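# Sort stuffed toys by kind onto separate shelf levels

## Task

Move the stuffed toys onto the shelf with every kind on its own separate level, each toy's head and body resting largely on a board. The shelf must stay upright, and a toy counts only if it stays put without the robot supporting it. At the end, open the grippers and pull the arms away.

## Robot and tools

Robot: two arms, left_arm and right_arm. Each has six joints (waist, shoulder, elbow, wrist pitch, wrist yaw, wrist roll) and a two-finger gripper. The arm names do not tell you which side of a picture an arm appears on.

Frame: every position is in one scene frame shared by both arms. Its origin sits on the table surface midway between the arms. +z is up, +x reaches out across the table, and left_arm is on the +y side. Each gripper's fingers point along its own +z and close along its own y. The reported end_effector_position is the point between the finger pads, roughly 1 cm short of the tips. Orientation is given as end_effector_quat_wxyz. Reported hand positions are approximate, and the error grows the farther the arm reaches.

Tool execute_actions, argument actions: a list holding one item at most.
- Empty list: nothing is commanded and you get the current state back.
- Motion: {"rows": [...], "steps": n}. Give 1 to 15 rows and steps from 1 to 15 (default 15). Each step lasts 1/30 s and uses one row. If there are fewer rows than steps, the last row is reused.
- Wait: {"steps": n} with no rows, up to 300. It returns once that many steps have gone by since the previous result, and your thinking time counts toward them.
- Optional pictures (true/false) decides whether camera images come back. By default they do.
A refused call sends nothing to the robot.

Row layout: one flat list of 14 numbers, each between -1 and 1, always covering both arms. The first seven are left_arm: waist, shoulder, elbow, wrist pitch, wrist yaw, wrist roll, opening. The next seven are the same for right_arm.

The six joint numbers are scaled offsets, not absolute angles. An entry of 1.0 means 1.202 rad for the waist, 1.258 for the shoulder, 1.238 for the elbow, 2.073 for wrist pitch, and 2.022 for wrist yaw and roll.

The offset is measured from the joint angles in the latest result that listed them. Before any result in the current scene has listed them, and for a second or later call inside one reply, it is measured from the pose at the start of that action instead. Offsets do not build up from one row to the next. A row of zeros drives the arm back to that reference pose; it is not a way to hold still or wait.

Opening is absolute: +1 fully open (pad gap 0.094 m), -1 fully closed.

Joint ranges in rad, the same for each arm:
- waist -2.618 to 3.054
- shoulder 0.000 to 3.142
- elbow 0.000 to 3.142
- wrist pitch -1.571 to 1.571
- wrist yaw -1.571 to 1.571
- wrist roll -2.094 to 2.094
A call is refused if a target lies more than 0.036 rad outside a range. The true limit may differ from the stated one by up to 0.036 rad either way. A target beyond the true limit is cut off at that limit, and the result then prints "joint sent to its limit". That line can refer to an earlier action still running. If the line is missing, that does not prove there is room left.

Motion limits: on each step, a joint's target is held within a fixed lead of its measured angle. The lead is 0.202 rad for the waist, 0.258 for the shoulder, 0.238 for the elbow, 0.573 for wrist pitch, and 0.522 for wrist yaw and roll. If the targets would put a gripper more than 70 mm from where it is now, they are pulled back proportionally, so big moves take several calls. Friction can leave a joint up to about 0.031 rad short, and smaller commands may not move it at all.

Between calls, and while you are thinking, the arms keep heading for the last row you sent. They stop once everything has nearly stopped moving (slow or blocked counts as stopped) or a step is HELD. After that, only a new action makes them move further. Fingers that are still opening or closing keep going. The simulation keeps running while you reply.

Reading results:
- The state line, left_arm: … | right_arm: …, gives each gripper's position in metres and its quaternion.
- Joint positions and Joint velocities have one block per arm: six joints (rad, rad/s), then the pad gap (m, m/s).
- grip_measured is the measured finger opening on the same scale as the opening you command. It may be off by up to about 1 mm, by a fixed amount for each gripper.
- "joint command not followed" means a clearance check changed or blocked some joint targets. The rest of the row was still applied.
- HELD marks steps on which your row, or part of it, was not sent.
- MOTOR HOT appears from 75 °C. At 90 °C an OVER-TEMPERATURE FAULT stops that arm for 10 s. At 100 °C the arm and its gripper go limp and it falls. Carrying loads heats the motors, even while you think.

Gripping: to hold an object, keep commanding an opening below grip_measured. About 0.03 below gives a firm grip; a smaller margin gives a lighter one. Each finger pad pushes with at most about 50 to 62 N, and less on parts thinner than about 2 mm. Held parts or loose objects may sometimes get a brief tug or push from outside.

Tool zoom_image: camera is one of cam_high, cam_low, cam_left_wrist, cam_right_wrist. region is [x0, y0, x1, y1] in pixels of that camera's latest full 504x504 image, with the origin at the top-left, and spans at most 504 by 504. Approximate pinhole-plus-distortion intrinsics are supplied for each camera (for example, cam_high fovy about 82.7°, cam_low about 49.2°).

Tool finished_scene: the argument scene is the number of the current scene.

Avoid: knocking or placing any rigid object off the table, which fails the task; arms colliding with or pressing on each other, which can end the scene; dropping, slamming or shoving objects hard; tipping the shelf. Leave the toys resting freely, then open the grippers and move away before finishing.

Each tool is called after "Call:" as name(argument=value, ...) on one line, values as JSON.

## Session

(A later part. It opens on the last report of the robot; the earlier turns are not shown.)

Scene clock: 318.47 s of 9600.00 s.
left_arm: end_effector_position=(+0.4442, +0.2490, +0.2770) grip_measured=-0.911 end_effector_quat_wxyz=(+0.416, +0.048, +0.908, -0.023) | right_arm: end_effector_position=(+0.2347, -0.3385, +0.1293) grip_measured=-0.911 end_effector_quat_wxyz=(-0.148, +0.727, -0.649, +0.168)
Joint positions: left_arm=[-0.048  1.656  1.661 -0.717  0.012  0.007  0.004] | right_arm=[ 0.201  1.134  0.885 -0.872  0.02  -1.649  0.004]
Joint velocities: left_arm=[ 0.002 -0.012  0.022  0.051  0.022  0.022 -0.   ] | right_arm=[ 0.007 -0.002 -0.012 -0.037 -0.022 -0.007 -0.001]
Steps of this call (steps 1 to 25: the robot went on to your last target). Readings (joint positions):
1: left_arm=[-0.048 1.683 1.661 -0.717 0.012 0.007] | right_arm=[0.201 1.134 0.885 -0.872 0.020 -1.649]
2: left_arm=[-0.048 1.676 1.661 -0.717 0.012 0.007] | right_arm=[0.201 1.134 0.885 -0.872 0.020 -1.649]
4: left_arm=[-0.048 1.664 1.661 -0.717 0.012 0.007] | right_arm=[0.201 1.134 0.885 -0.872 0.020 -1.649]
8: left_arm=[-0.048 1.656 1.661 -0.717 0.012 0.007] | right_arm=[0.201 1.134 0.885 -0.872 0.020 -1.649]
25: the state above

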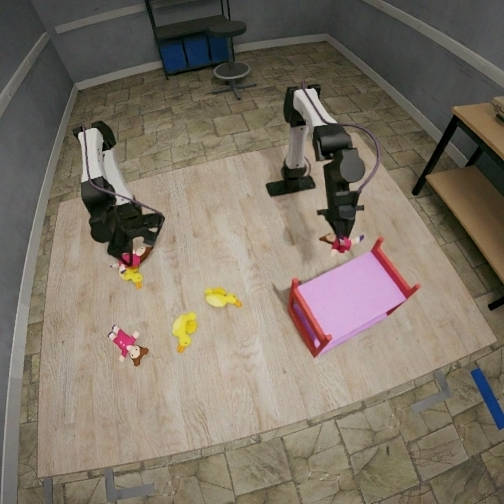

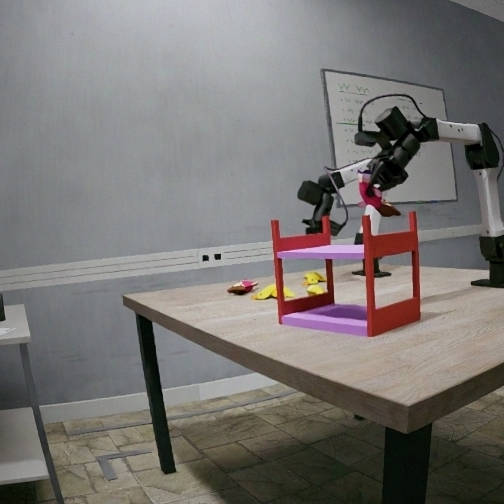

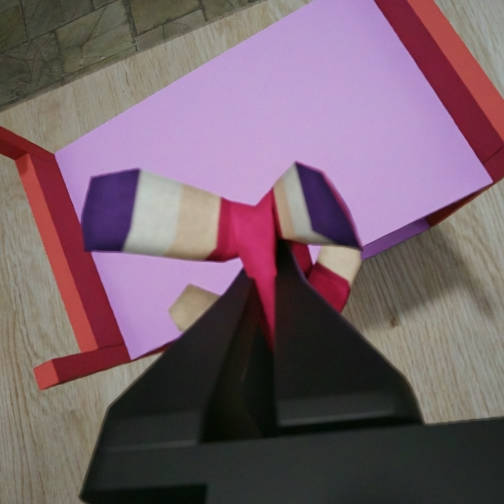

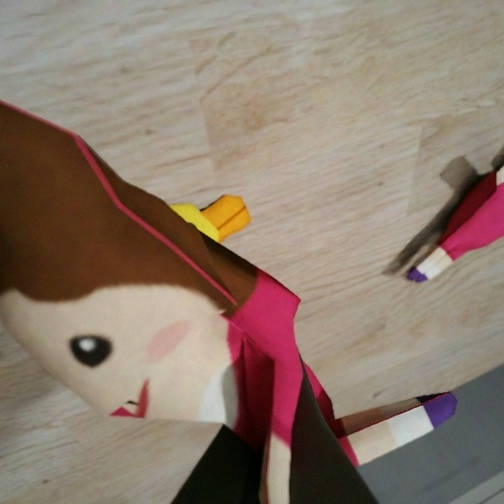

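Call:
execute_actions(actions=[{"rows":[[0,0.03,0.08,0.02,0,0,-0.92,0,0,0,0,0,0,-0.92],[0,0.1,0.17,0.05,0,0,-0.92,0,0,0,0,0,0,-0.92],[0,0.18,0.26,0.05,0,0,-0.92,0,0,0,0,0,0,-0.92],[0,0.26,0.35,0.05,0,0,-0.92,0,0,0,0,0,0,-0.92],[0,0.34,0.43,0.05,0,0,-0.92,0,0,0,0,0,0,-0.92],[0,0.4,0.43,0.05,0,0,-0.92,0,0,0,0,0,0,-0.92]],"steps":15}], pictures=false)

Call:
execute_actions(actions=[{"steps":25}])

Scene clock: 330.97 s of 9600.00 s.
left_arm: end_effector_position=(+0.5851, +0.2357, +0.2214) grip_measured=-0.911 end_effector_quat_wxyz=(+0.429, +0.048, +0.902, -0.024) | right_arm: end_effector_position=(+0.2347, -0.3385, +0.1293) grip_measured=-0.911 end_effector_quat_wxyz=(-0.148, +0.727, -0.649, +0.168)
Joint positions: left_arm=[-0.048  2.208  2.172 -0.647  0.012  0.007  0.004] | right_arm=[ 0.201  1.134  0.885 -0.872  0.02  -1.649  0.004]
Joint velocities: left_arm=[-0.002  0.017 -0.012 -0.037 -0.022 -0.051 -0.   ] | right_arm=[-0.012  0.012  0.007 -0.051 -0.066 -0.037  0.001]
Steps of this call (steps 1 to 15: the robot went on to your last target; steps 16 to 90: nothing new was sent; then 9.00 s passed at rest; steps 91 to 105: all 15 steps of this action). Readings (joint positions):
91: left_arm=[-0.048 1.661 1.672 -0.724 0.012 0.007] | right_arm=[0.201 1.134 0.885 -0.872 0.020 -1.649]
92: left_arm=[-0.048 1.685 1.712 -0.733 0.012 0.007] | right_arm=[0.201 1.134 0.885 -0.872 0.020 -1.649]
94: left_arm=[-0.048 1.795 1.871 -0.714 0.012 0.007] | right_arm=[0.201 1.134 0.885 -0.872 0.020 -1.649]
98: left_arm=[-0.048 2.066 2.156 -0.621 0.012 0.007] | right_arm=[0.201 1.134 0.885 -0.872 0.020 -1.649]
105: the state above

Scene clock: 331.80 s of 9600.00 s.
left_arm: end_effector_position=(+0.5822, +0.2360, +0.2407) grip_measured=-0.911 end_effector_quat_wxyz=(+0.445, +0.048, +0.894, -0.024) | right_arm: end_effector_position=(+0.2347, -0.3385, +0.1293) grip_measured=-0.911 end_effector_quat_wxyz=(-0.148, +0.727, -0.649, +0.168)
Joint positions: left_arm=[-0.048  2.177  2.172 -0.642  0.012  0.007  0.004] | right_arm=[ 0.201  1.134  0.885 -0.872  0.02  -1.649  0.004]
Joint velocities: left_arm=[-0.007  0.002 -0.027  0.007 -0.051  0.037  0.   ] | right_arm=[-0.002  0.002 -0.007 -0.007  0.007 -0.095  0.   ]
Steps of this call (steps 1 to 25: the robot went on to your last target). Readings (joint positions):
1: left_arm=[-0.048 2.206 2.172 -0.647 0.012 0.007] | right_arm=[0.201 1.134 0.885 -0.872 0.020 -1.649]
2: left_arm=[-0.048 2.200 2.172 -0.647 0.012 0.007] | right_arm=[0.201 1.134 0.885 -0.872 0.020 -1.649]
4: left_arm=[-0.048 2.189 2.172 -0.646 0.012 0.007] | right_arm=[0.201 1.134 0.885 -0.872 0.020 -1.649]
8: left_arm=[-0.048 2.178 2.172 -0.642 0.012 0.007] | right_arm=[0.201 1.134 0.885 -0.872 0.020 -1.649]
25: the state above

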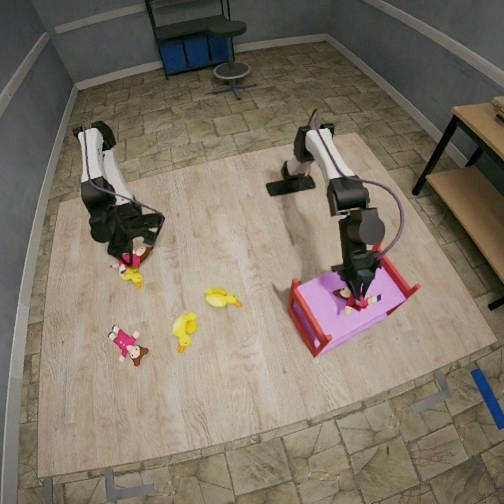

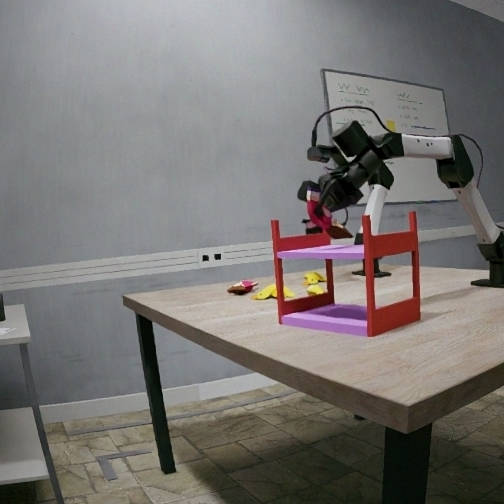

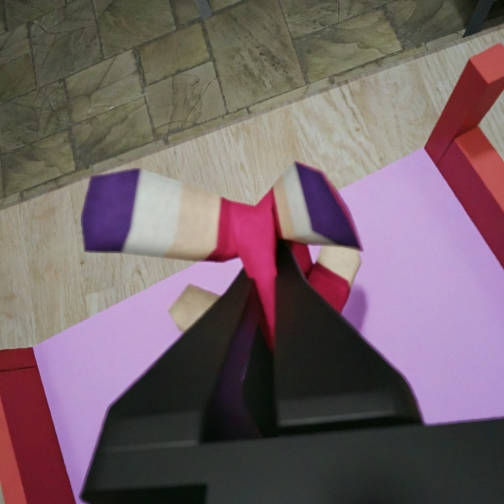

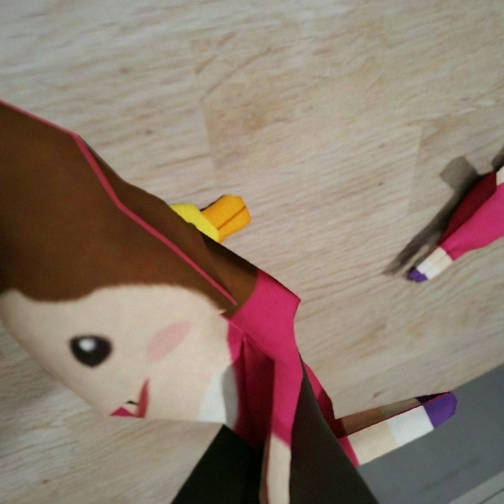

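Call:
execute_actions(actions=[{"rows":[[0.04,-0.02,0,0,0,0,-0.92,0,0,0,0,0,0,-0.92],[0.08,-0.04,0,-0.03,0,0,-0.92,0,0,0,0,0,0,-0.92],[0.08,-0.04,0,-0.06,0,0,-0.92,0,0,0,0,0,0,-0.92],[0.08,-0.04,0,-0.09,0,0,-0.92,0,0,0,0,0,0,-0.92],[0.08,-0.04,0,-0.12,0,0,-0.92,0,0,0,0,0,0,-0.92]],"steps":15}], pictures=false)

Call:
execute_actions(actions=[{"steps":12}])

Scene clock: 344.20 s of 9600.00 s.
left_arm: end_effector_position=(+0.5422, +0.2990, +0.2151) grip_measured=-0.911 end_effector_quat_wxyz=(+0.351, +0.000, +0.937, -0.000) | right_arm: end_effector_position=(+0.2347, -0.3385, +0.1293) grip_measured=-0.911 end_effector_quat_wxyz=(-0.148, +0.727, -0.649, +0.168)
Joint positions: left_arm=[ 0.054  2.148  2.172 -0.878  0.007  0.007  0.004] | right_arm=[ 0.201  1.134  0.885 -0.872  0.02  -1.649  0.004]
Joint velocities: left_arm=[-0.066 -0.007 -0.012 -0.154  0.037 -0.007 -0.   ] | right_arm=[-0.007  0.022  0.022 -0.007 -0.037 -0.007 -0.   ]
Steps of this call (steps 1 to 15: the robot went on to your last target; steps 16 to 90: nothing new was sent; then 8.90 s passed at rest; steps 91 to 105: all 15 steps of this action). Readings (joint positions):
91: left_arm=[-0.045 2.177 2.172 -0.642 0.013 0.007] | right_arm=[0.201 1.134 0.885 -0.872 0.020 -1.649]
92: left_arm=[-0.037 2.175 2.172 -0.648 0.017 0.007] | right_arm=[0.201 1.134 0.885 -0.872 0.020 -1.649]
94: left_arm=[-0.005 2.167 2.172 -0.694 0.020 0.007] | right_arm=[0.201 1.134 0.885 -0.872 0.020 -1.649]
98: left_arm=[0.060 2.149 2.172 -0.811 0.010 0.007] | right_arm=[0.201 1.134 0.885 -0.872 0.020 -1.649]
105: the state above

Scene clock: 344.60 s of 9600.00 s.
left_arm: end_effector_position=(+0.5398, +0.2979, +0.2130) grip_measured=-0.911 end_effector_quat_wxyz=(+0.345, +0.001, +0.939, -0.001) | right_arm: end_effector_position=(+0.2347, -0.3385, +0.1293) grip_measured=-0.911 end_effector_quat_wxyz=(-0.148, +0.727, -0.649, +0.168)
Joint positions: left_arm=[ 0.052  2.148  2.172 -0.891  0.007  0.007  0.004] | right_arm=[ 0.201  1.134  0.885 -0.872  0.02  -1.649  0.004]
Joint velocities: left_arm=[ 0.002 -0.007 -0.017 -0.022 -0.022 -0.007 -0.001] | right_arm=[ 0.002  0.002 -0.007 -0.007 -0.037  0.037 -0.   ]
Steps of this call (steps 1 to 12: the robot went on to your last target). Readings (joint positions):
1: left_arm=[0.053 2.148 2.172 -0.881 0.007 0.007] | right_arm=[0.201 1.134 0.885 -0.872 0.020 -1.649]
2: left_arm=[0.052 2.148 2.172 -0.884 0.007 0.007] | right_arm=[0.201 1.134 0.885 -0.872 0.020 -1.649]
4: left_arm=[0.052 2.148 2.172 -0.887 0.007 0.007] | right_arm=[0.201 1.134 0.885 -0.872 0.020 -1.649]
8: left_arm=[0.052 2.148 2.172 -0.890 0.007 0.007] | right_arm=[0.201 1.134 0.885 -0.872 0.020 -1.649]
12: the state above

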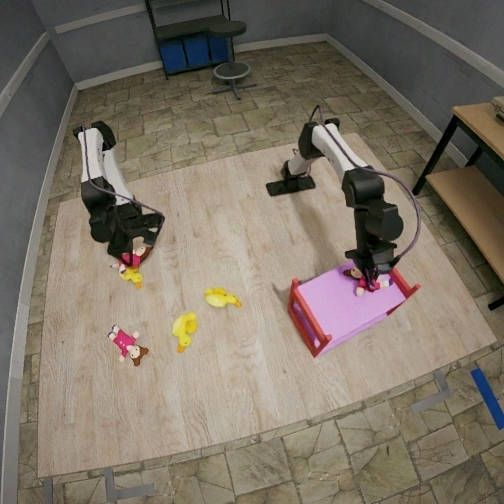

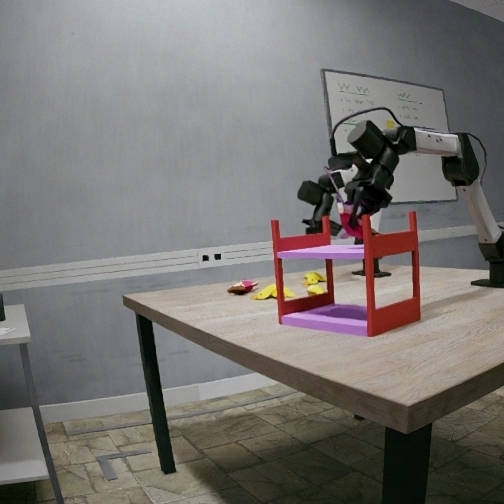

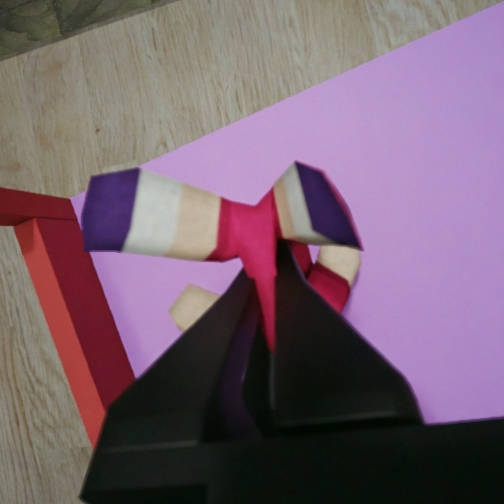

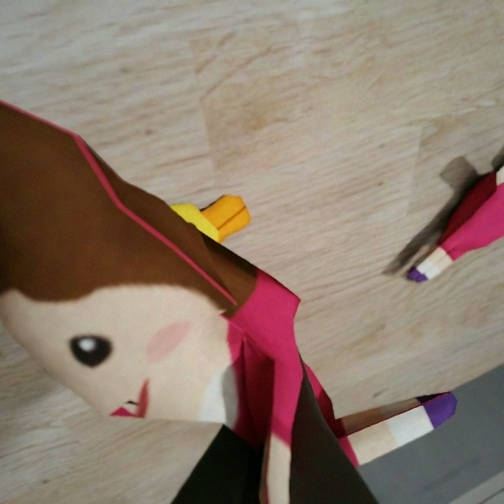

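Call:
execute_actions(actions=[{"rows":[[0,0,0,0,0,0,-0.7,0.08,0.03,0.05,0,0,0,-0.92],[0,0,0,0,0,0,-0.4,0.16,0.06,0.1,0,0,0,-0.92],[0,0,0,0,0,0,-0.1,0.24,0.1,0.16,0,0,0,-0.92],[0,0,0,0,0,0,-0.1,0.32,0.14,0.22,0.01,0,0,-0.92],[0,-0.05,0,0,0,0,0,0.4,0.18,0.28,0.02,0,0,-0.92],[0,-0.1,0,0,0,0,0.1,0.48,0.22,0.34,0.03,0,0,-0.92],[0,-0.16,0,0,0,0,0.1,0.55,0.27,0.4,0.04,0,0,-0.92],[0,-0.24,-0.05,0,0,0,0.1,0.62,0.32,0.46,0.05,0,0,-0.92],[0,-0.34,-0.15,0,0,0,0.3,0.68,0.37,0.52,0.06,0,0,-0.92],[0,-0.46,-0.28,0,0,0,0.6,0.75,0.42,0.58,0.07,0,0,-0.92],[0,-0.58,-0.42,0,0,0,1,0.75,0.48,0.62,0.08,0,0,-0.92],[0,-0.7,-0.55,0,0,0,1,0.75,0.55,0.66,0.08,0,0,-0.92],[0,-0.8,-0.68,0,0,0,1,0.75,0.62,0.66,0.08,0,0,-0.92]],"steps":15}], pictures=false)

Call:
execute_actions(actions=[{"steps":60}])

Scene clock: 359.63 s of 9600.00 s.
left_arm: end_effector_position=(+0.3953, +0.2969, +0.2905) grip_measured=+1.000 end_effector_quat_wxyz=(+0.388, +0.001, +0.922, -0.000) | right_arm: end_effector_position=(+0.3212, -0.0524, +0.1966) grip_measured=-0.911 end_effector_quat_wxyz=(-0.274, +0.874, -0.369, +0.156)
Joint positions: left_arm=[ 0.052  1.529  1.633 -0.879  0.007  0.007  0.094] | right_arm=[ 0.864  1.726  1.563 -0.766  0.029 -1.649  0.004]
Joint velocities: left_arm=[-0.002 -2.679 -2.352  0.051 -0.022 -0.066  0.   ] | right_arm=[ 1.077  1.463  1.15   0.403 -0.037  0.051 -0.   ]
Steps of this call (steps 1 to 30: the robot went on to your last target; steps 31 to 100: nothing new was sent; then 11.20 s passed at rest; steps 101 to 115: all 15 steps of this action). Readings (joint positions):
101: left_arm=[0.052 2.148 2.172 -0.892 0.007 0.007] | right_arm=[0.212 1.137 0.889 -0.875 0.025 -1.649]
102: left_arm=[0.052 2.148 2.172 -0.892 0.007 0.007] | right_arm=[0.252 1.150 0.908 -0.886 0.032 -1.649]
104: left_arm=[0.052 2.148 2.172 -0.892 0.007 0.007] | right_arm=[0.377 1.211 0.993 -0.903 0.033 -1.649]
108: left_arm=[0.052 2.089 2.151 -0.901 0.007 0.007] | right_arm=[0.576 1.370 1.213 -0.865 0.030 -1.649]
115: the state above

Scene clock: 361.63 s of 9600.00 s.
left_arm: end_effector_position=(+0.2969, +0.2963, +0.3024) grip_measured=+1.000 end_effector_quat_wxyz=(+0.421, +0.002, +0.907, -0.000) | right_arm: end_effector_position=(+0.2627, +0.0622, +0.1515) grip_measured=-0.911 end_effector_quat_wxyz=(-0.272, +0.921, -0.259, +0.106)
Joint positions: left_arm=[ 0.052  1.134  1.339 -0.907  0.007  0.007  0.094] | right_arm=[ 1.11   1.935  1.676 -0.719  0.013 -1.649  0.004]
Joint velocities: left_arm=[-0.022 -0.007 -0.007 -0.022  0.051 -0.007  0.   ] | right_arm=[-0.002 -0.002  0.002  0.007  0.066 -0.051  0.   ]
Steps of this call (steps 1 to 30: the robot went on to your last target; steps 31 to 60: nothing new was sent). Readings (joint positions):
1: left_arm=[0.052 1.435 1.554 -0.878 0.007 0.007] | right_arm=[0.904 1.774 1.597 -0.751 0.030 -1.649]
2: left_arm=[0.052 1.341 1.477 -0.879 0.007 0.007] | right_arm=[0.946 1.816 1.622 -0.737 0.030 -1.649]
4: left_arm=[0.052 1.189 1.378 -0.905 0.007 0.007] | right_arm=[1.033 1.885 1.655 -0.723 0.030 -1.649]
8: left_arm=[0.052 1.116 1.361 -0.909 0.007 0.007] | right_arm=[1.126 1.938 1.665 -0.719 0.015 -1.649]
60: the state above
All arms were judged still, so your last target was given up. Only a new action makes them travel on or press farther. Fingers that are still opening or closing keep moving.

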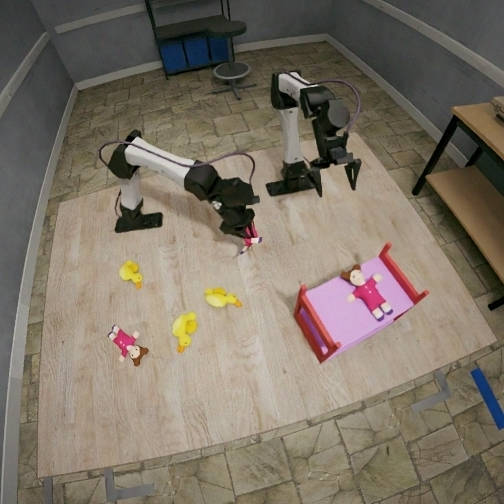

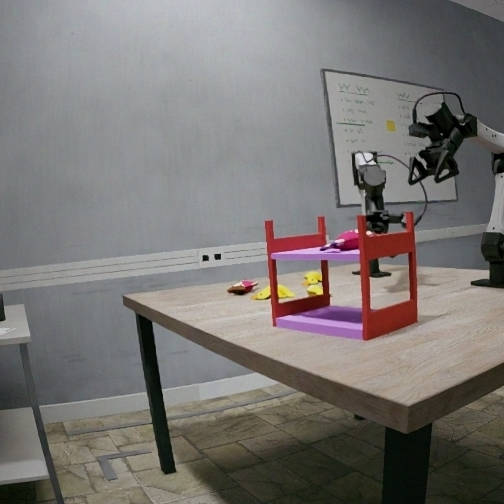

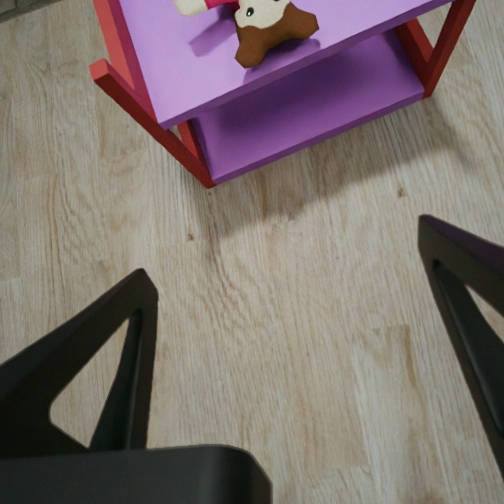

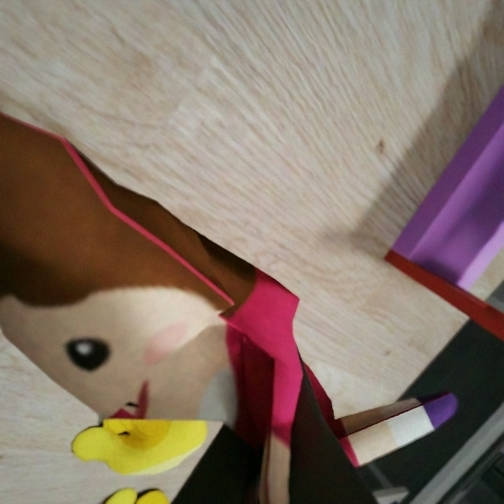

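Call:
execute_actions(actions=[{"rows":[[0,0,0,0,0,0,1,0,0.05,0,0,0,0,-0.92],[0,0,0,0,0,0,1,0,0.1,0,0,0,0,-0.92],[0,0,0,0,0,0,1,0,0.15,0,0,0,0,-0.92],[0,0,0,0,0,0,1,0,0.2,0,0,0,0,-0.92],[0,0,0,0,0,0,1,0,0.21,0,0,0,0,-0.92],[0,0,0,0,0,0,1,0,0.21,0,0,0,0,-0.92],[0,0,0,0,0,0,1,0,0.21,0,0,0,0,-0.5],[0,0,0,0,0,0,1,0,0.21,0,0,0,0,0],[0,0,0,0,0,0,1,0,0.21,0,0,0,0,0.6],[0,0,0,0,0,0,1,0,0.21,0,0,0,0,1],[0,0,0,0,0,0,1,0,0.1,0,0,0,0,1],[0,0,0,0,0,0,1,0,0,0,0,0,0,1],[0,0,0,0,0,0,1,0,-0.1,0,0,0,0,1]],"steps":15}], pictures=false)

Call:
execute_actions(actions=[{"steps":15}], pictures=false)

Call:
execute_actions(actions=[{"rows":[[0,0,0,0,0,0,1,-0.2,0,0,0,0,0.05,1],[0,0,0,0,0,0,1,-0.4,0,0.05,0,0,0.1,1],[0,0,0,0,0,0,1,-0.6,0,0.1,0,0,0.15,1],[0,0,0,0,0,0,1,-0.75,0.05,0.15,-0.03,0,0.2,1],[0,0,0,0,0,0,1,-0.87,0.1,0.22,-0.06,0,0.25,1],[-0.15,0.1,0,0,0,0.1,1,-0.87,0.18,0.28,-0.1,0,0.28,1],[-0.3,0.2,0,0,0,0.2,1,-0.87,0.26,0.34,-0.1,0,0.28,1],[-0.45,0.3,0.05,0,0,0.3,1,-0.87,0.3,0.34,-0.1,0,0.28,1],[-0.57,0.4,0.05,0,0,0.4,1,-0.87,0.3,0.34,-0.1,0,0.28,1]],"steps":15}], pictures=false)

Call:
execute_actions(actions=[{"steps":60}])

Scene clock: 388.57 s of 9600.00 s.
left_arm: end_effector_position=(+0.2969, +0.2963, +0.3024) grip_measured=+1.000 end_effector_quat_wxyz=(+0.421, +0.002, +0.907, -0.000) | right_arm: end_effector_position=(+0.2633, +0.0637, +0.1045) grip_measured=+1.000 end_effector_quat_wxyz=(-0.229, +0.933, -0.261, +0.090)
Joint positions: left_arm=[ 0.052  1.134  1.339 -0.907  0.007  0.007  0.094] | right_arm=[ 1.111  2.032  1.675 -0.717  0.013 -1.65   0.094]
Joint velocities: left_arm=[-0.012  0.012  0.007 -0.037 -0.022 -0.066  0.   ] | right_arm=[-0.007 -1.233  0.012  0.022  0.007 -0.007  0.   ]
Steps of this call (steps 1 to 90: nothing new was sent; then 23.43 s passed at rest; steps 91 to 105: all 15 steps of this action). Readings (joint positions):
91: left_arm=[0.052 1.134 1.339 -0.907 0.007 0.007] | right_arm=[1.110 1.939 1.676 -0.720 0.013 -1.649]
92: left_arm=[0.052 1.134 1.339 -0.907 0.007 0.007] | right_arm=[1.110 1.950 1.676 -0.717 0.013 -1.649]
94: left_arm=[0.052 1.134 1.339 -0.907 0.007 0.007] | right_arm=[1.110 2.003 1.681 -0.709 0.013 -1.649]
98: left_arm=[0.052 1.134 1.339 -0.907 0.007 0.007] | right_arm=[1.110 2.172 1.681 -0.707 0.013 -1.649]
105: the state above

Scene clock: 389.07 s of 9600.00 s.
left_arm: end_effector_position=(+0.2969, +0.2963, +0.3024) grip_measured=+1.000 end_effector_quat_wxyz=(+0.421, +0.002, +0.907, -0.000) | right_arm: end_effector_position=(+0.2579, +0.0561, +0.2146) grip_measured=+1.000 end_effector_quat_wxyz=(-0.333, +0.899, -0.253, +0.128)
Joint positions: left_arm=[ 0.052  1.134  1.339 -0.907  0.007  0.007  0.094] | right_arm=[ 1.111  1.805  1.675 -0.712  0.013 -1.65   0.094]
Joint velocities: left_arm=[-0.002  0.017 -0.002  0.022 -0.007  0.037  0.   ] | right_arm=[-0.002  0.076  0.007 -0.051 -0.037  0.022  0.   ]
Steps of this call (steps 1 to 15: the robot went on to your last target). Readings (joint positions):
1: left_arm=[0.052 1.134 1.339 -0.907 0.007 0.007] | right_arm=[1.111 1.987 1.675 -0.717 0.013 -1.650]
2: left_arm=[0.052 1.134 1.339 -0.907 0.007 0.007] | right_arm=[1.111 1.940 1.675 -0.717 0.013 -1.650]
4: left_arm=[0.052 1.134 1.339 -0.907 0.007 0.007] | right_arm=[1.111 1.851 1.675 -0.715 0.013 -1.650]
8: left_arm=[0.052 1.134 1.339 -0.907 0.007 0.007] | right_arm=[1.111 1.769 1.675 -0.702 0.013 -1.650]
15: the state above

Scene clock: 389.57 s of 9600.00 s.
left_arm: end_effector_position=(+0.3226, +0.1266, +0.1624) grip_measured=+1.000 end_effector_quat_wxyz=(+0.226, +0.473, +0.851, +0.016) | right_arm: end_effector_position=(+0.4893, -0.1404, +0.1711) grip_measured=+1.000 end_effector_quat_wxyz=(-0.287, +0.676, -0.667, +0.128)
Joint positions: left_arm=[-0.408  1.599  1.381 -0.896 -0.008  0.563  0.094] | right_arm=[ 0.536  2.148  2.042 -0.825  0.    -1.21   0.094]
Joint velocities: left_arm=[-1.634  1.209 -0.002 -0.007  0.007  1.458  0.   ] | right_arm=[-1.165  0.564  0.056 -0.227  0.022  0.403  0.   ]
Steps of this call (steps 1 to 15: all 15 steps of this action). Readings (joint positions):
1: left_arm=[0.052 1.134 1.339 -0.907 0.007 0.007] | right_arm=[1.097 1.806 1.675 -0.713 0.007 -1.641]
2: left_arm=[0.052 1.134 1.339 -0.907 0.007 0.007] | right_arm=[1.072 1.806 1.677 -0.714 0.000 -1.619]
4: left_arm=[0.052 1.134 1.339 -0.907 0.007 0.007] | right_arm=[0.989 1.816 1.713 -0.732 -0.000 -1.548]
8: left_arm=[-0.073 1.213 1.357 -0.908 -0.007 0.141] | right_arm=[0.809 1.938 1.923 -0.781 0.000 -1.367]
15: the state above

Scene clock: 391.57 s of 9600.00 s.
left_arm: end_effector_position=(+0.2737, +0.0477, +0.1418) grip_measured=+1.000 end_effector_quat_wxyz=(+0.198, +0.667, +0.718, +0.007) | right_arm: end_effector_position=(+0.5155, -0.4032, +0.1434) grip_measured=+1.000 end_effector_quat_wxyz=(+0.213, -0.458, +0.849, -0.156)
Joint positions: left_arm=[-0.638  1.654  1.381 -0.899  0.012  0.81   0.094] | right_arm=[ 0.063  2.201  2.074 -0.91   0.019 -1.094  0.094]
Joint velocities: left_arm=[ 0.002  0.007 -0.007 -0.051  0.066 -0.007  0.   ] | right_arm=[-0.007 -0.007  0.017  0.007 -0.037  0.022  0.   ]
Steps of this call (steps 1 to 45: the robot went on to your last target; steps 46 to 60: nothing new was sent). Readings (joint positions):
1: left_arm=[-0.469 1.634 1.381 -0.896 -0.009 0.609] | right_arm=[0.494 2.165 2.042 -0.835 0.000 -1.195]
2: left_arm=[-0.531 1.658 1.381 -0.896 -0.008 0.649] | right_arm=[0.450 2.179 2.042 -0.844 0.000 -1.183]
4: left_arm=[-0.626 1.672 1.381 -0.897 0.005 0.709] | right_arm=[0.360 2.196 2.042 -0.860 0.000 -1.162]
8: left_arm=[-0.651 1.657 1.381 -0.899 0.016 0.771] | right_arm=[0.179 2.201 2.046 -0.879 0.001 -1.134]
60: the state above
All arms were judged still, so your last target was given up. Only a new action makes them travel on or press farther. Fingers that are still opening or closing keep moving.

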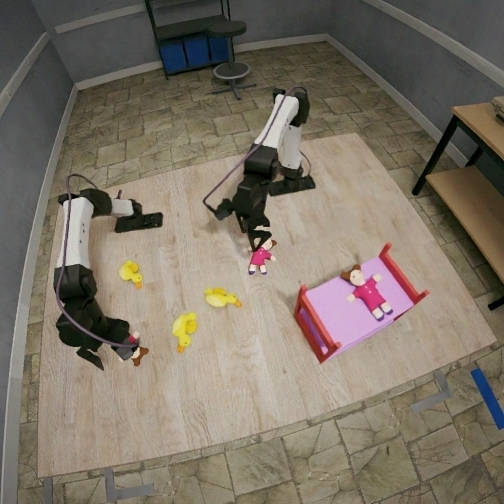

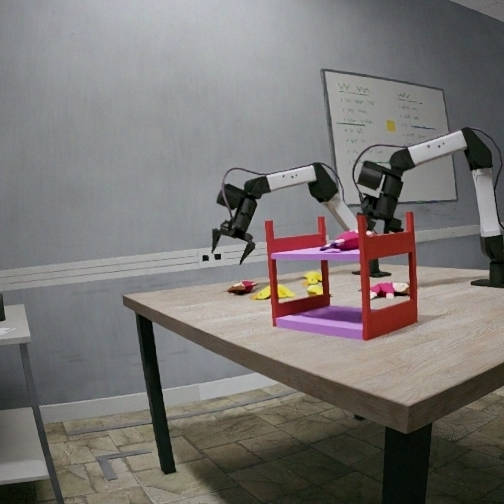

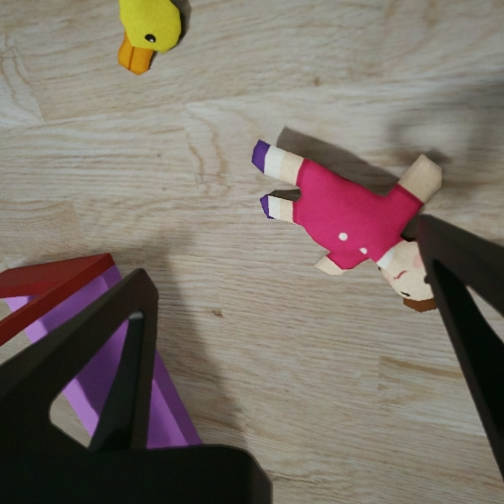

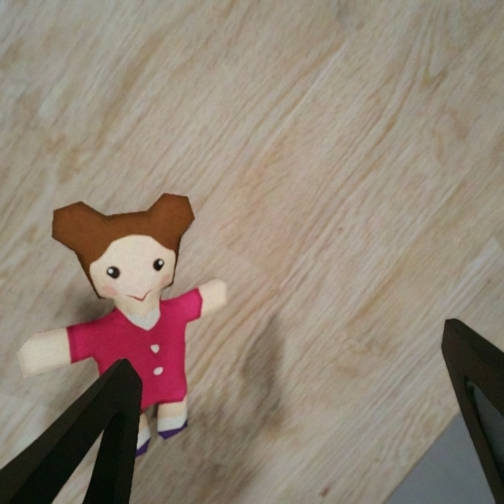

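Call:
execute_actions(actions=[{"rows":[[-0.027,0,0.04,-0.05,0,-0.2,1,-0.04,-0.03,-0.04,0,0,0,1],[-0.027,0.05,0.08,-0.1,0,-0.4,1,-0.04,-0.03,-0.08,0.01,0,0,1],[-0.027,0.1,0.13,-0.14,0,-0.6,1,-0.04,0,-0.11,0.024,0,0,1],[-0.027,0.15,0.13,-0.14,0,-0.6,1,-0.04,0.03,-0.14,0.024,0,0,1],[-0.027,0.195,0.13,-0.14,0,-0.6,1,-0.04,0.03,-0.14,0.024,0,0,1]],"steps":15}], pictures=false)

Call:
execute_actions(actions=[{"steps":30}])

Scene clock: 428.00 s of 9600.00 s.
left_arm: end_effector_position=(+0.2482, +0.0550, +0.0799) grip_measured=+1.000 end_effector_quat_wxyz=(+0.007, +0.205, +0.979, -0.011) | right_arm: end_effector_position=(+0.4834, -0.4245, +0.0609) grip_measured=+1.000 end_effector_quat_wxyz=(+0.137, -0.448, +0.877, -0.109)
Joint positions: left_arm=[-0.667  1.918  1.535 -1.165  0.012 -0.299  0.094] | right_arm=[ 0.016  2.254  1.908 -0.873  0.018 -1.094  0.094]
Joint velocities: left_arm=[ 0.002 -0.042 -0.017 -0.125  0.051 -0.711  0.   ] | right_arm=[ 0.007 -0.042 -0.017 -0.066 -0.051 -0.022  0.   ]
Steps of this call (steps 1 to 90: nothing new was sent; then 32.93 s passed at rest; steps 91 to 105: all 15 steps of this action). Readings (joint positions):
91: left_arm=[-0.641 1.654 1.386 -0.911 0.011 0.757] | right_arm=[0.060 2.199 2.069 -0.908 0.019 -1.094]
92: left_arm=[-0.646 1.662 1.403 -0.946 0.011 0.663] | right_arm=[0.056 2.191 2.051 -0.901 0.018 -1.094]
94: left_arm=[-0.660 1.719 1.482 -1.039 0.011 0.468] | right_arm=[0.040 2.182 1.998 -0.882 0.018 -1.094]
98: left_arm=[-0.667 1.874 1.540 -1.097 0.012 0.077] | right_arm=[0.017 2.225 1.926 -0.873 0.018 -1.094]
105: the state above

Scene clock: 429.00 s of 9600.00 s.
left_arm: end_effector_position=(+0.2459, +0.0570, +0.0803) grip_measured=+1.000 end_effector_quat_wxyz=(+0.002, +0.157, +0.988, -0.008) | right_arm: end_effector_position=(+0.4834, -0.4245, +0.0610) grip_measured=+1.000 end_effector_quat_wxyz=(+0.137, -0.448, +0.877, -0.109)
Joint positions: left_arm=[-0.667  1.917  1.535 -1.177  0.012 -0.397  0.094] | right_arm=[ 0.016  2.253  1.907 -0.873  0.018 -1.094  0.094]
Joint velocities: left_arm=[-0.007  0.007  0.012  0.051  0.022  0.007  0.   ] | right_arm=[-0.002  0.002  0.007 -0.066  0.022  0.007  0.   ]
Steps of this call (steps 1 to 30: the robot went on to your last target). Readings (joint positions):
1: left_arm=[-0.667 1.917 1.535 -1.167 0.012 -0.318] | right_arm=[0.016 2.253 1.908 -0.873 0.018 -1.094]
2: left_arm=[-0.667 1.917 1.535 -1.170 0.012 -0.335] | right_arm=[0.016 2.253 1.907 -0.873 0.018 -1.094]
4: left_arm=[-0.667 1.917 1.535 -1.173 0.012 -0.357] | right_arm=[0.016 2.253 1.907 -0.873 0.018 -1.094]
8: left_arm=[-0.667 1.917 1.535 -1.176 0.012 -0.381] | right_arm=[0.016 2.253 1.907 -0.873 0.018 -1.094]
30: the state above
All arms were judged still, so your last target was given up. Only a new action makes them travel on or press farther. Fingers that are still opening or closing keep moving.

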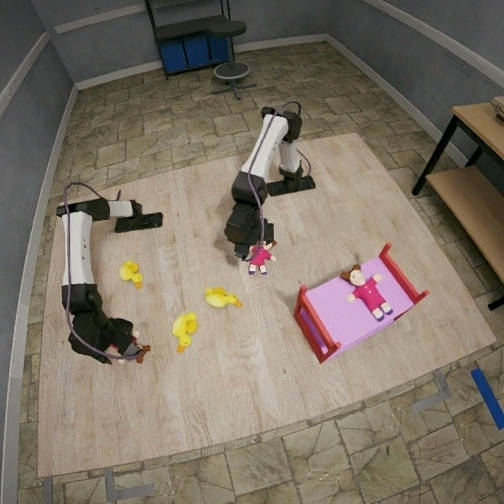

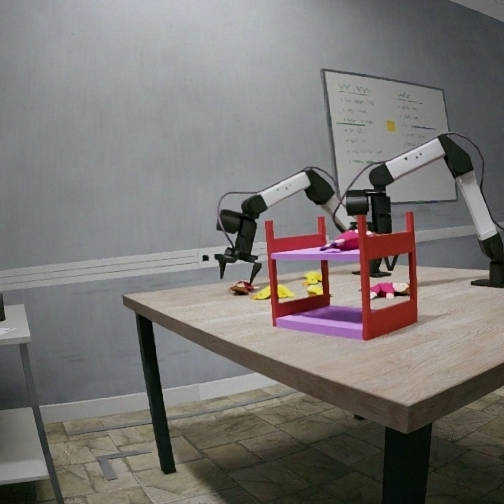

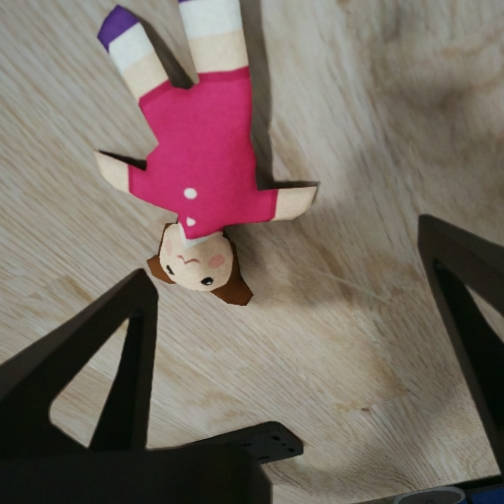

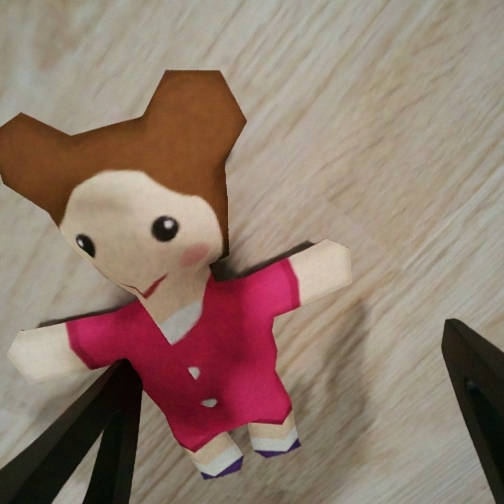

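Call:
execute_actions(actions=[{"rows":[[0.04,0,0,0.04,0,0,1,0.035,-0.06,-0.03,0.02,0,-0.04,1],[0.08,0,-0.03,0.08,0,-0.02,1,0.035,-0.08,-0.07,0.04,0,-0.08,1],[0.114,0.02,-0.063,0.117,0,-0.02,1,0.035,-0.08,-0.11,0.06,0,-0.12,1],[0.114,0.05,-0.063,0.117,0,-0.02,1,0.035,-0.07,-0.15,0.08,0,-0.12,1],[0.114,0.08,-0.063,0.117,0,-0.02,1,0.035,-0.05,-0.19,0.1,0,-0.12,1],[0.114,0.08,-0.063,0.117,0,-0.02,1,0.035,-0.05,-0.21,0.115,0,-0.12,1]],"steps":15}], pictures=false)

Call:
execute_actions(actions=[{"steps":15}])

Scene clock: 452.90 s of 9600.00 s.
left_arm: end_effector_position=(+0.2958, +0.0868, +0.0214) grip_measured=+1.000 end_effector_quat_wxyz=(+0.013, +0.070, +0.997, -0.012) | right_arm: end_effector_position=(+0.4768, -0.4027, +0.0433) grip_measured=+1.000 end_effector_quat_wxyz=(+0.152, -0.554, +0.807, -0.141)
Joint positions: left_arm=[-0.524  2.032  1.458 -0.963  0.009 -0.431  0.094] | right_arm=[ 0.055  2.171  1.678 -0.661  0.016 -1.313  0.094]
Joint velocities: left_arm=[-0.007  0.012  0.007  0.11   0.007  0.007  0.   ] | right_arm=[ 0.012 -0.007  0.002  0.066 -0.007 -0.11   0.   ]
Steps of this call (steps 1 to 90: nothing new was sent; then 20.40 s passed at rest; steps 91 to 105: all 15 steps of this action). Readings (joint positions):
91: left_arm=[-0.663 1.917 1.535 -1.172 0.013 -0.397] | right_arm=[0.018 2.248 1.903 -0.868 0.018 -1.103]
92: left_arm=[-0.652 1.917 1.531 -1.152 0.016 -0.401] | right_arm=[0.022 2.235 1.884 -0.854 0.018 -1.126]
94: left_arm=[-0.599 1.923 1.505 -1.079 0.021 -0.411] | right_arm=[0.035 2.191 1.818 -0.811 0.018 -1.194]
98: left_arm=[-0.516 2.004 1.477 -0.994 0.010 -0.425] | right_arm=[0.055 2.169 1.695 -0.713 0.018 -1.272]
105: the state above

Scene clock: 453.40 s of 9600.00 s.
left_arm: end_effector_position=(+0.2977, +0.0855, +0.0215) grip_measured=+1.000 end_effector_quat_wxyz=(+0.017, +0.069, +0.997, -0.014) | right_arm: end_effector_position=(+0.4789, -0.4029, +0.0442) grip_measured=+1.000 end_effector_quat_wxyz=(+0.154, -0.557, +0.803, -0.144)
Joint positions: left_arm=[-0.524  2.032  1.458 -0.953  0.009 -0.432  0.094] | right_arm=[ 0.055  2.171  1.678 -0.652  0.016 -1.324  0.094]
Joint velocities: left_arm=[-0.007 -0.017 -0.007 -0.037 -0.022 -0.037  0.   ] | right_arm=[-0.002  0.002 -0.012  0.007 -0.037 -0.095  0.   ]
Steps of this call (steps 1 to 15: the robot went on to your last target). Readings (joint positions):
1: left_arm=[-0.524 2.032 1.458 -0.961 0.009 -0.431] | right_arm=[0.055 2.171 1.678 -0.659 0.016 -1.316]
2: left_arm=[-0.524 2.032 1.458 -0.959 0.009 -0.431] | right_arm=[0.055 2.171 1.678 -0.658 0.016 -1.317]
4: left_arm=[-0.524 2.032 1.458 -0.957 0.009 -0.431] | right_arm=[0.055 2.171 1.678 -0.656 0.016 -1.319]
8: left_arm=[-0.524 2.032 1.458 -0.954 0.009 -0.432] | right_arm=[0.055 2.171 1.678 -0.653 0.016 -1.322]
15: the state above

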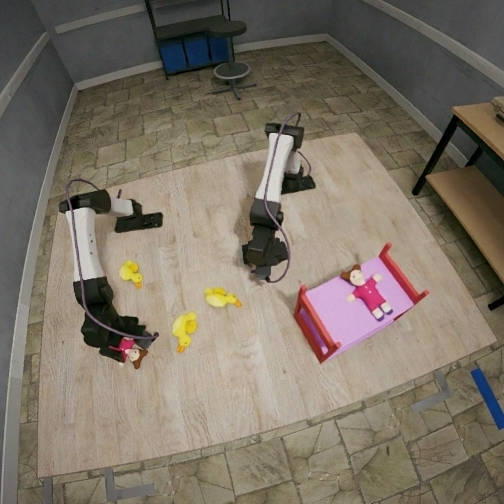

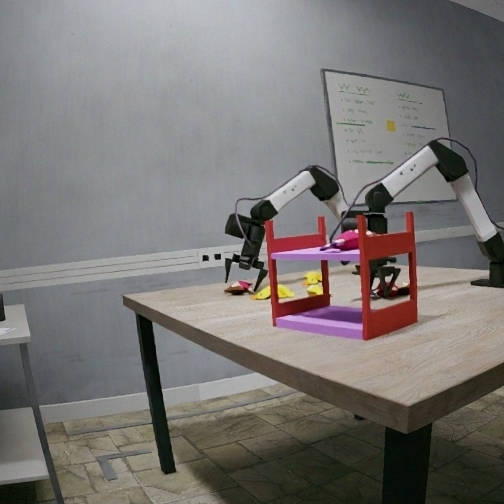

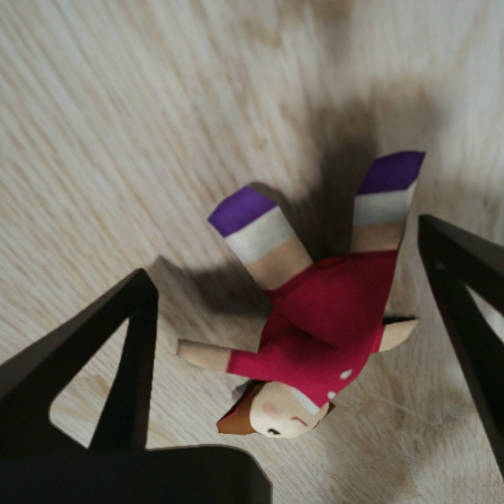

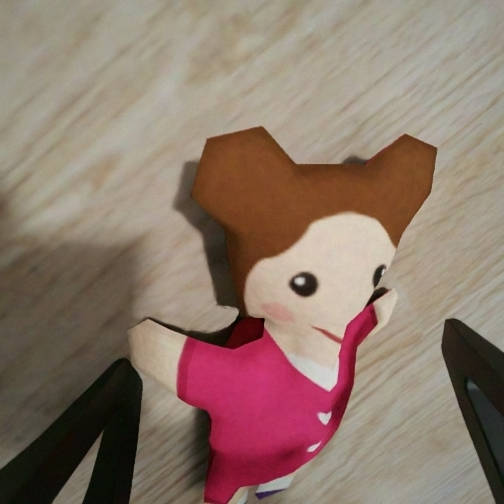

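Call:
execute_actions(actions=[{"rows":[[0,0,-0.01,0,0,0,1,0,0.02,0,0,0,0,1],[0,0.01,-0.015,0,0,0,0.6,0,0.045,0,0,0,0,1],[0,0.01,-0.015,0,0,0,0.2,0,0.045,0,0,0,0,0.6],[0,0.01,-0.015,0,0,0,-0.2,0,0.045,0,0,0,0,0.2],[0,0.01,-0.015,0,0,0,-0.6,0,0.045,0,0,0,0,-0.2],[0,0.01,-0.015,0,0,0,-0.92,0,0.045,0,0,0,0,-0.6],[0,0.01,-0.015,0,0,0,-0.92,0,0.045,0,0,0,0,-0.92],[0,0.01,-0.015,0,0,0,-0.92,0,0.045,0,0,0,0,-0.92],[0,0.01,-0.015,0,0,0,-0.92,0,0.045,0,0,0,0,-0.92],[0,0.01,-0.015,0,0,0,-0.92,0,0.045,0,0,0,0,-0.92],[0,0.01,-0.015,0,0,0,-0.92,0,0.045,0,0,0,0,-0.92],[0,-0.15,0,0,0,0.05,-0.92,0,-0.05,0,0,0,0,-0.92],[0,-0.35,0,0.03,0,0.1,-0.92,0,-0.15,0,0,0,0,-0.92],[0,-0.55,-0.05,0.06,0,0.16,-0.92,0,-0.2,0,0,0,0,-0.92],[0,-0.76,-0.115,0.12,0,0.215,-0.92,0,-0.2,0,0,0,0,-0.92]],"steps":15}], pictures=false)

Call:
execute_actions(actions=[{"steps":40}])

Scene clock: 470.07 s of 9600.00 s.
left_arm: end_effector_position=(+0.3017, +0.0829, +0.0665) grip_measured=-0.909 end_effector_quat_wxyz=(+0.086, +0.136, +0.986, -0.045) | right_arm: end_effector_position=(+0.4785, -0.4026, +0.0680) grip_measured=-0.903 end_effector_quat_wxyz=(+0.169, -0.555, +0.799, -0.156)
Joint positions: left_arm=[-0.524  1.871  1.399 -0.904  0.009 -0.297  0.004] | right_arm=[ 0.055  2.117  1.672 -0.661  0.015 -1.324  0.005]
Joint velocities: left_arm=[ 0.007 -2.161 -1.155  1.575 -0.022  2.     0.   ] | right_arm=[-0.012 -0.974 -0.007 -0.227  0.037 -0.007 -0.001]
Steps of this call (steps 1 to 15: the robot went on to your last target; steps 16 to 90: nothing new was sent; then 13.17 s passed at rest; steps 91 to 105: all 15 steps of this action). Readings (joint positions):
91: left_arm=[-0.524 2.032 1.458 -0.953 0.009 -0.432] | right_arm=[0.055 2.171 1.678 -0.652 0.016 -1.324]
92: left_arm=[-0.524 2.032 1.458 -0.953 0.009 -0.432] | right_arm=[0.055 2.174 1.678 -0.653 0.016 -1.324]
94: left_arm=[-0.524 2.032 1.458 -0.953 0.009 -0.432] | right_arm=[0.055 2.179 1.678 -0.653 0.016 -1.324]
98: left_arm=[-0.524 2.032 1.458 -0.953 0.009 -0.432] | right_arm=[0.055 2.195 1.678 -0.651 0.015 -1.324]
105: the state above

Scene clock: 471.40 s of 9600.00 s.
left_arm: end_effector_position=(+0.2552, +0.1128, +0.3527) grip_measured=-0.909 end_effector_quat_wxyz=(+0.501, +0.241, +0.817, -0.152) | right_arm: end_effector_position=(+0.4790, -0.4027, +0.1669) grip_measured=-0.903 end_effector_quat_wxyz=(+0.243, -0.538, +0.776, -0.221)
Joint positions: left_arm=[-0.524  1.072  1.32  -0.716  0.009 -0.003  0.004] | right_arm=[ 0.055  1.919  1.672 -0.654  0.015 -1.324  0.005]
Joint velocities: left_arm=[-0.017  0.007 -0.012  0.007 -0.051 -0.037 -0.001] | right_arm=[ 0.007  0.007 -0.007 -0.037  0.037  0.007  0.   ]
Steps of this call (steps 1 to 40: the robot went on to your last target). Readings (joint positions):
1: left_arm=[-0.524 1.795 1.367 -0.866 0.009 -0.242] | right_arm=[0.055 2.080 1.672 -0.663 0.015 -1.324]
2: left_arm=[-0.524 1.722 1.349 -0.846 0.009 -0.202] | right_arm=[0.055 2.041 1.672 -0.662 0.015 -1.324]
4: left_arm=[-0.524 1.588 1.338 -0.813 0.009 -0.145] | right_arm=[0.055 1.963 1.672 -0.659 0.015 -1.324]
8: left_arm=[-0.524 1.325 1.338 -0.762 0.009 -0.077] | right_arm=[0.055 1.890 1.672 -0.643 0.015 -1.324]
40: the state above

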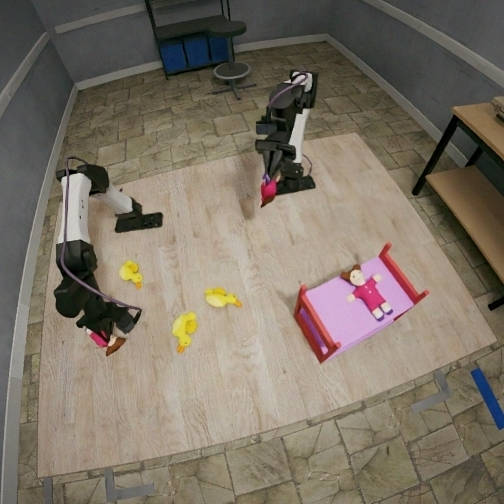

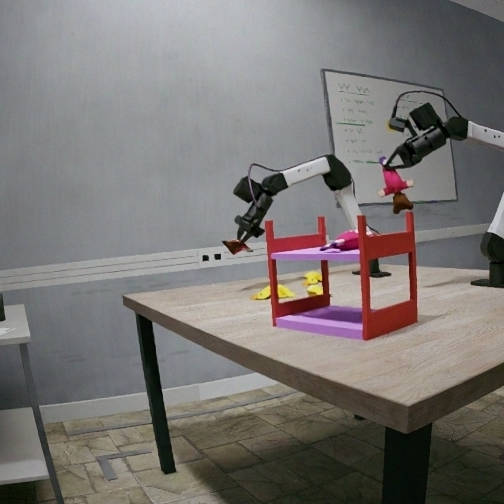

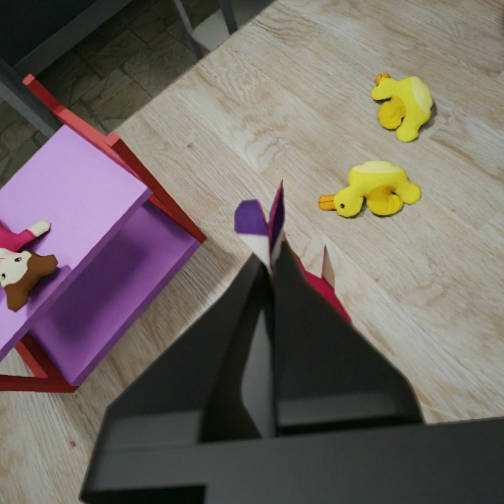

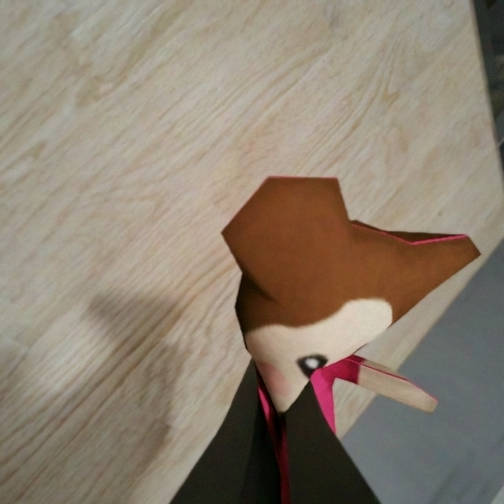

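Call:
execute_actions(actions=[])

Scene clock: 493.43 s of 9600.00 s.
left_arm: end_effector_position=(+0.2552, +0.1128, +0.3527) grip_measured=-0.909 end_effector_quat_wxyz=(+0.501, +0.241, +0.817, -0.151) | right_arm: end_effector_position=(+0.4790, -0.4027, +0.1669) grip_measured=-0.903 end_effector_quat_wxyz=(+0.243, -0.538, +0.776, -0.221)
Joint positions: left_arm=[-0.524  1.072  1.32  -0.716  0.009 -0.002  0.004] | right_arm=[ 0.055  1.919  1.672 -0.654  0.015 -1.324  0.005]
Joint velocities: left_arm=[ 0.007 -0.012 -0.012 -0.007  0.007  0.066 -0.001] | right_arm=[ 0.007 -0.007 -0.007  0.007 -0.022  0.022 -0.001]
Steps of this call (steps 1 to 15: the robot went on to your last target; steps 16 to 90: nothing new was sent; then 19.03 s passed at rest). Readings (joint positions):
1: left_arm=[-0.524 1.072 1.320 -0.716 0.009 -0.002] | right_arm=[0.055 1.919 1.672 -0.654 0.015 -1.324]
2: left_arm=[-0.524 1.072 1.320 -0.716 0.009 -0.002] | right_arm=[0.055 1.919 1.672 -0.654 0.015 -1.324]
4: left_arm=[-0.524 1.072 1.320 -0.716 0.009 -0.002] | right_arm=[0.055 1.919 1.672 -0.654 0.015 -1.324]
8: left_arm=[-0.524 1.072 1.320 -0.716 0.009 -0.002] | right_arm=[0.055 1.919 1.672 -0.654 0.015 -1.324]
90: the state above
All arms were judged still, so your last target was given up. Only a new action makes them travel on or press farther. Fingers that are still opening or closing keep moving.

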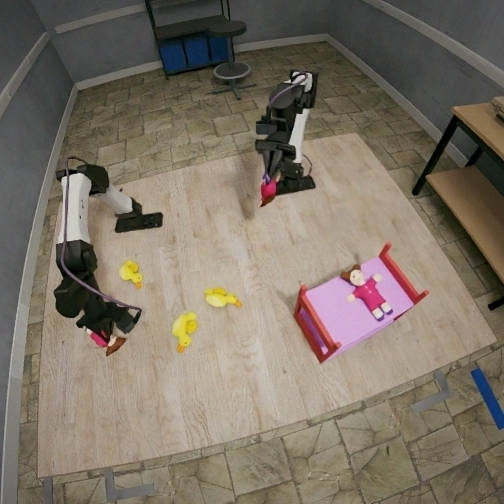

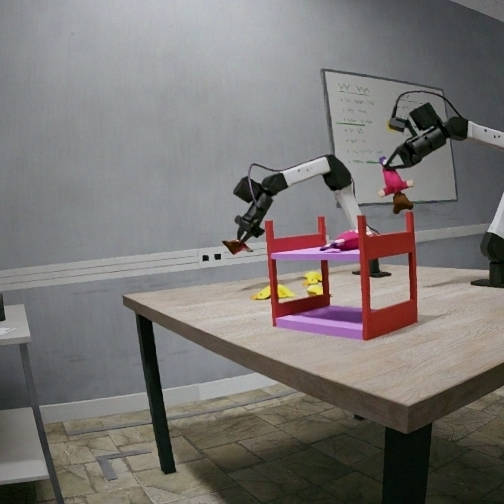

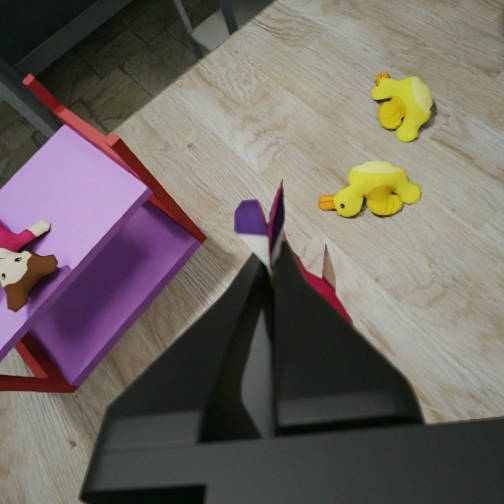

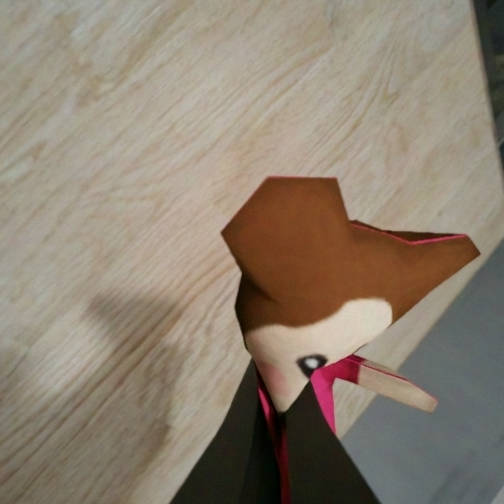

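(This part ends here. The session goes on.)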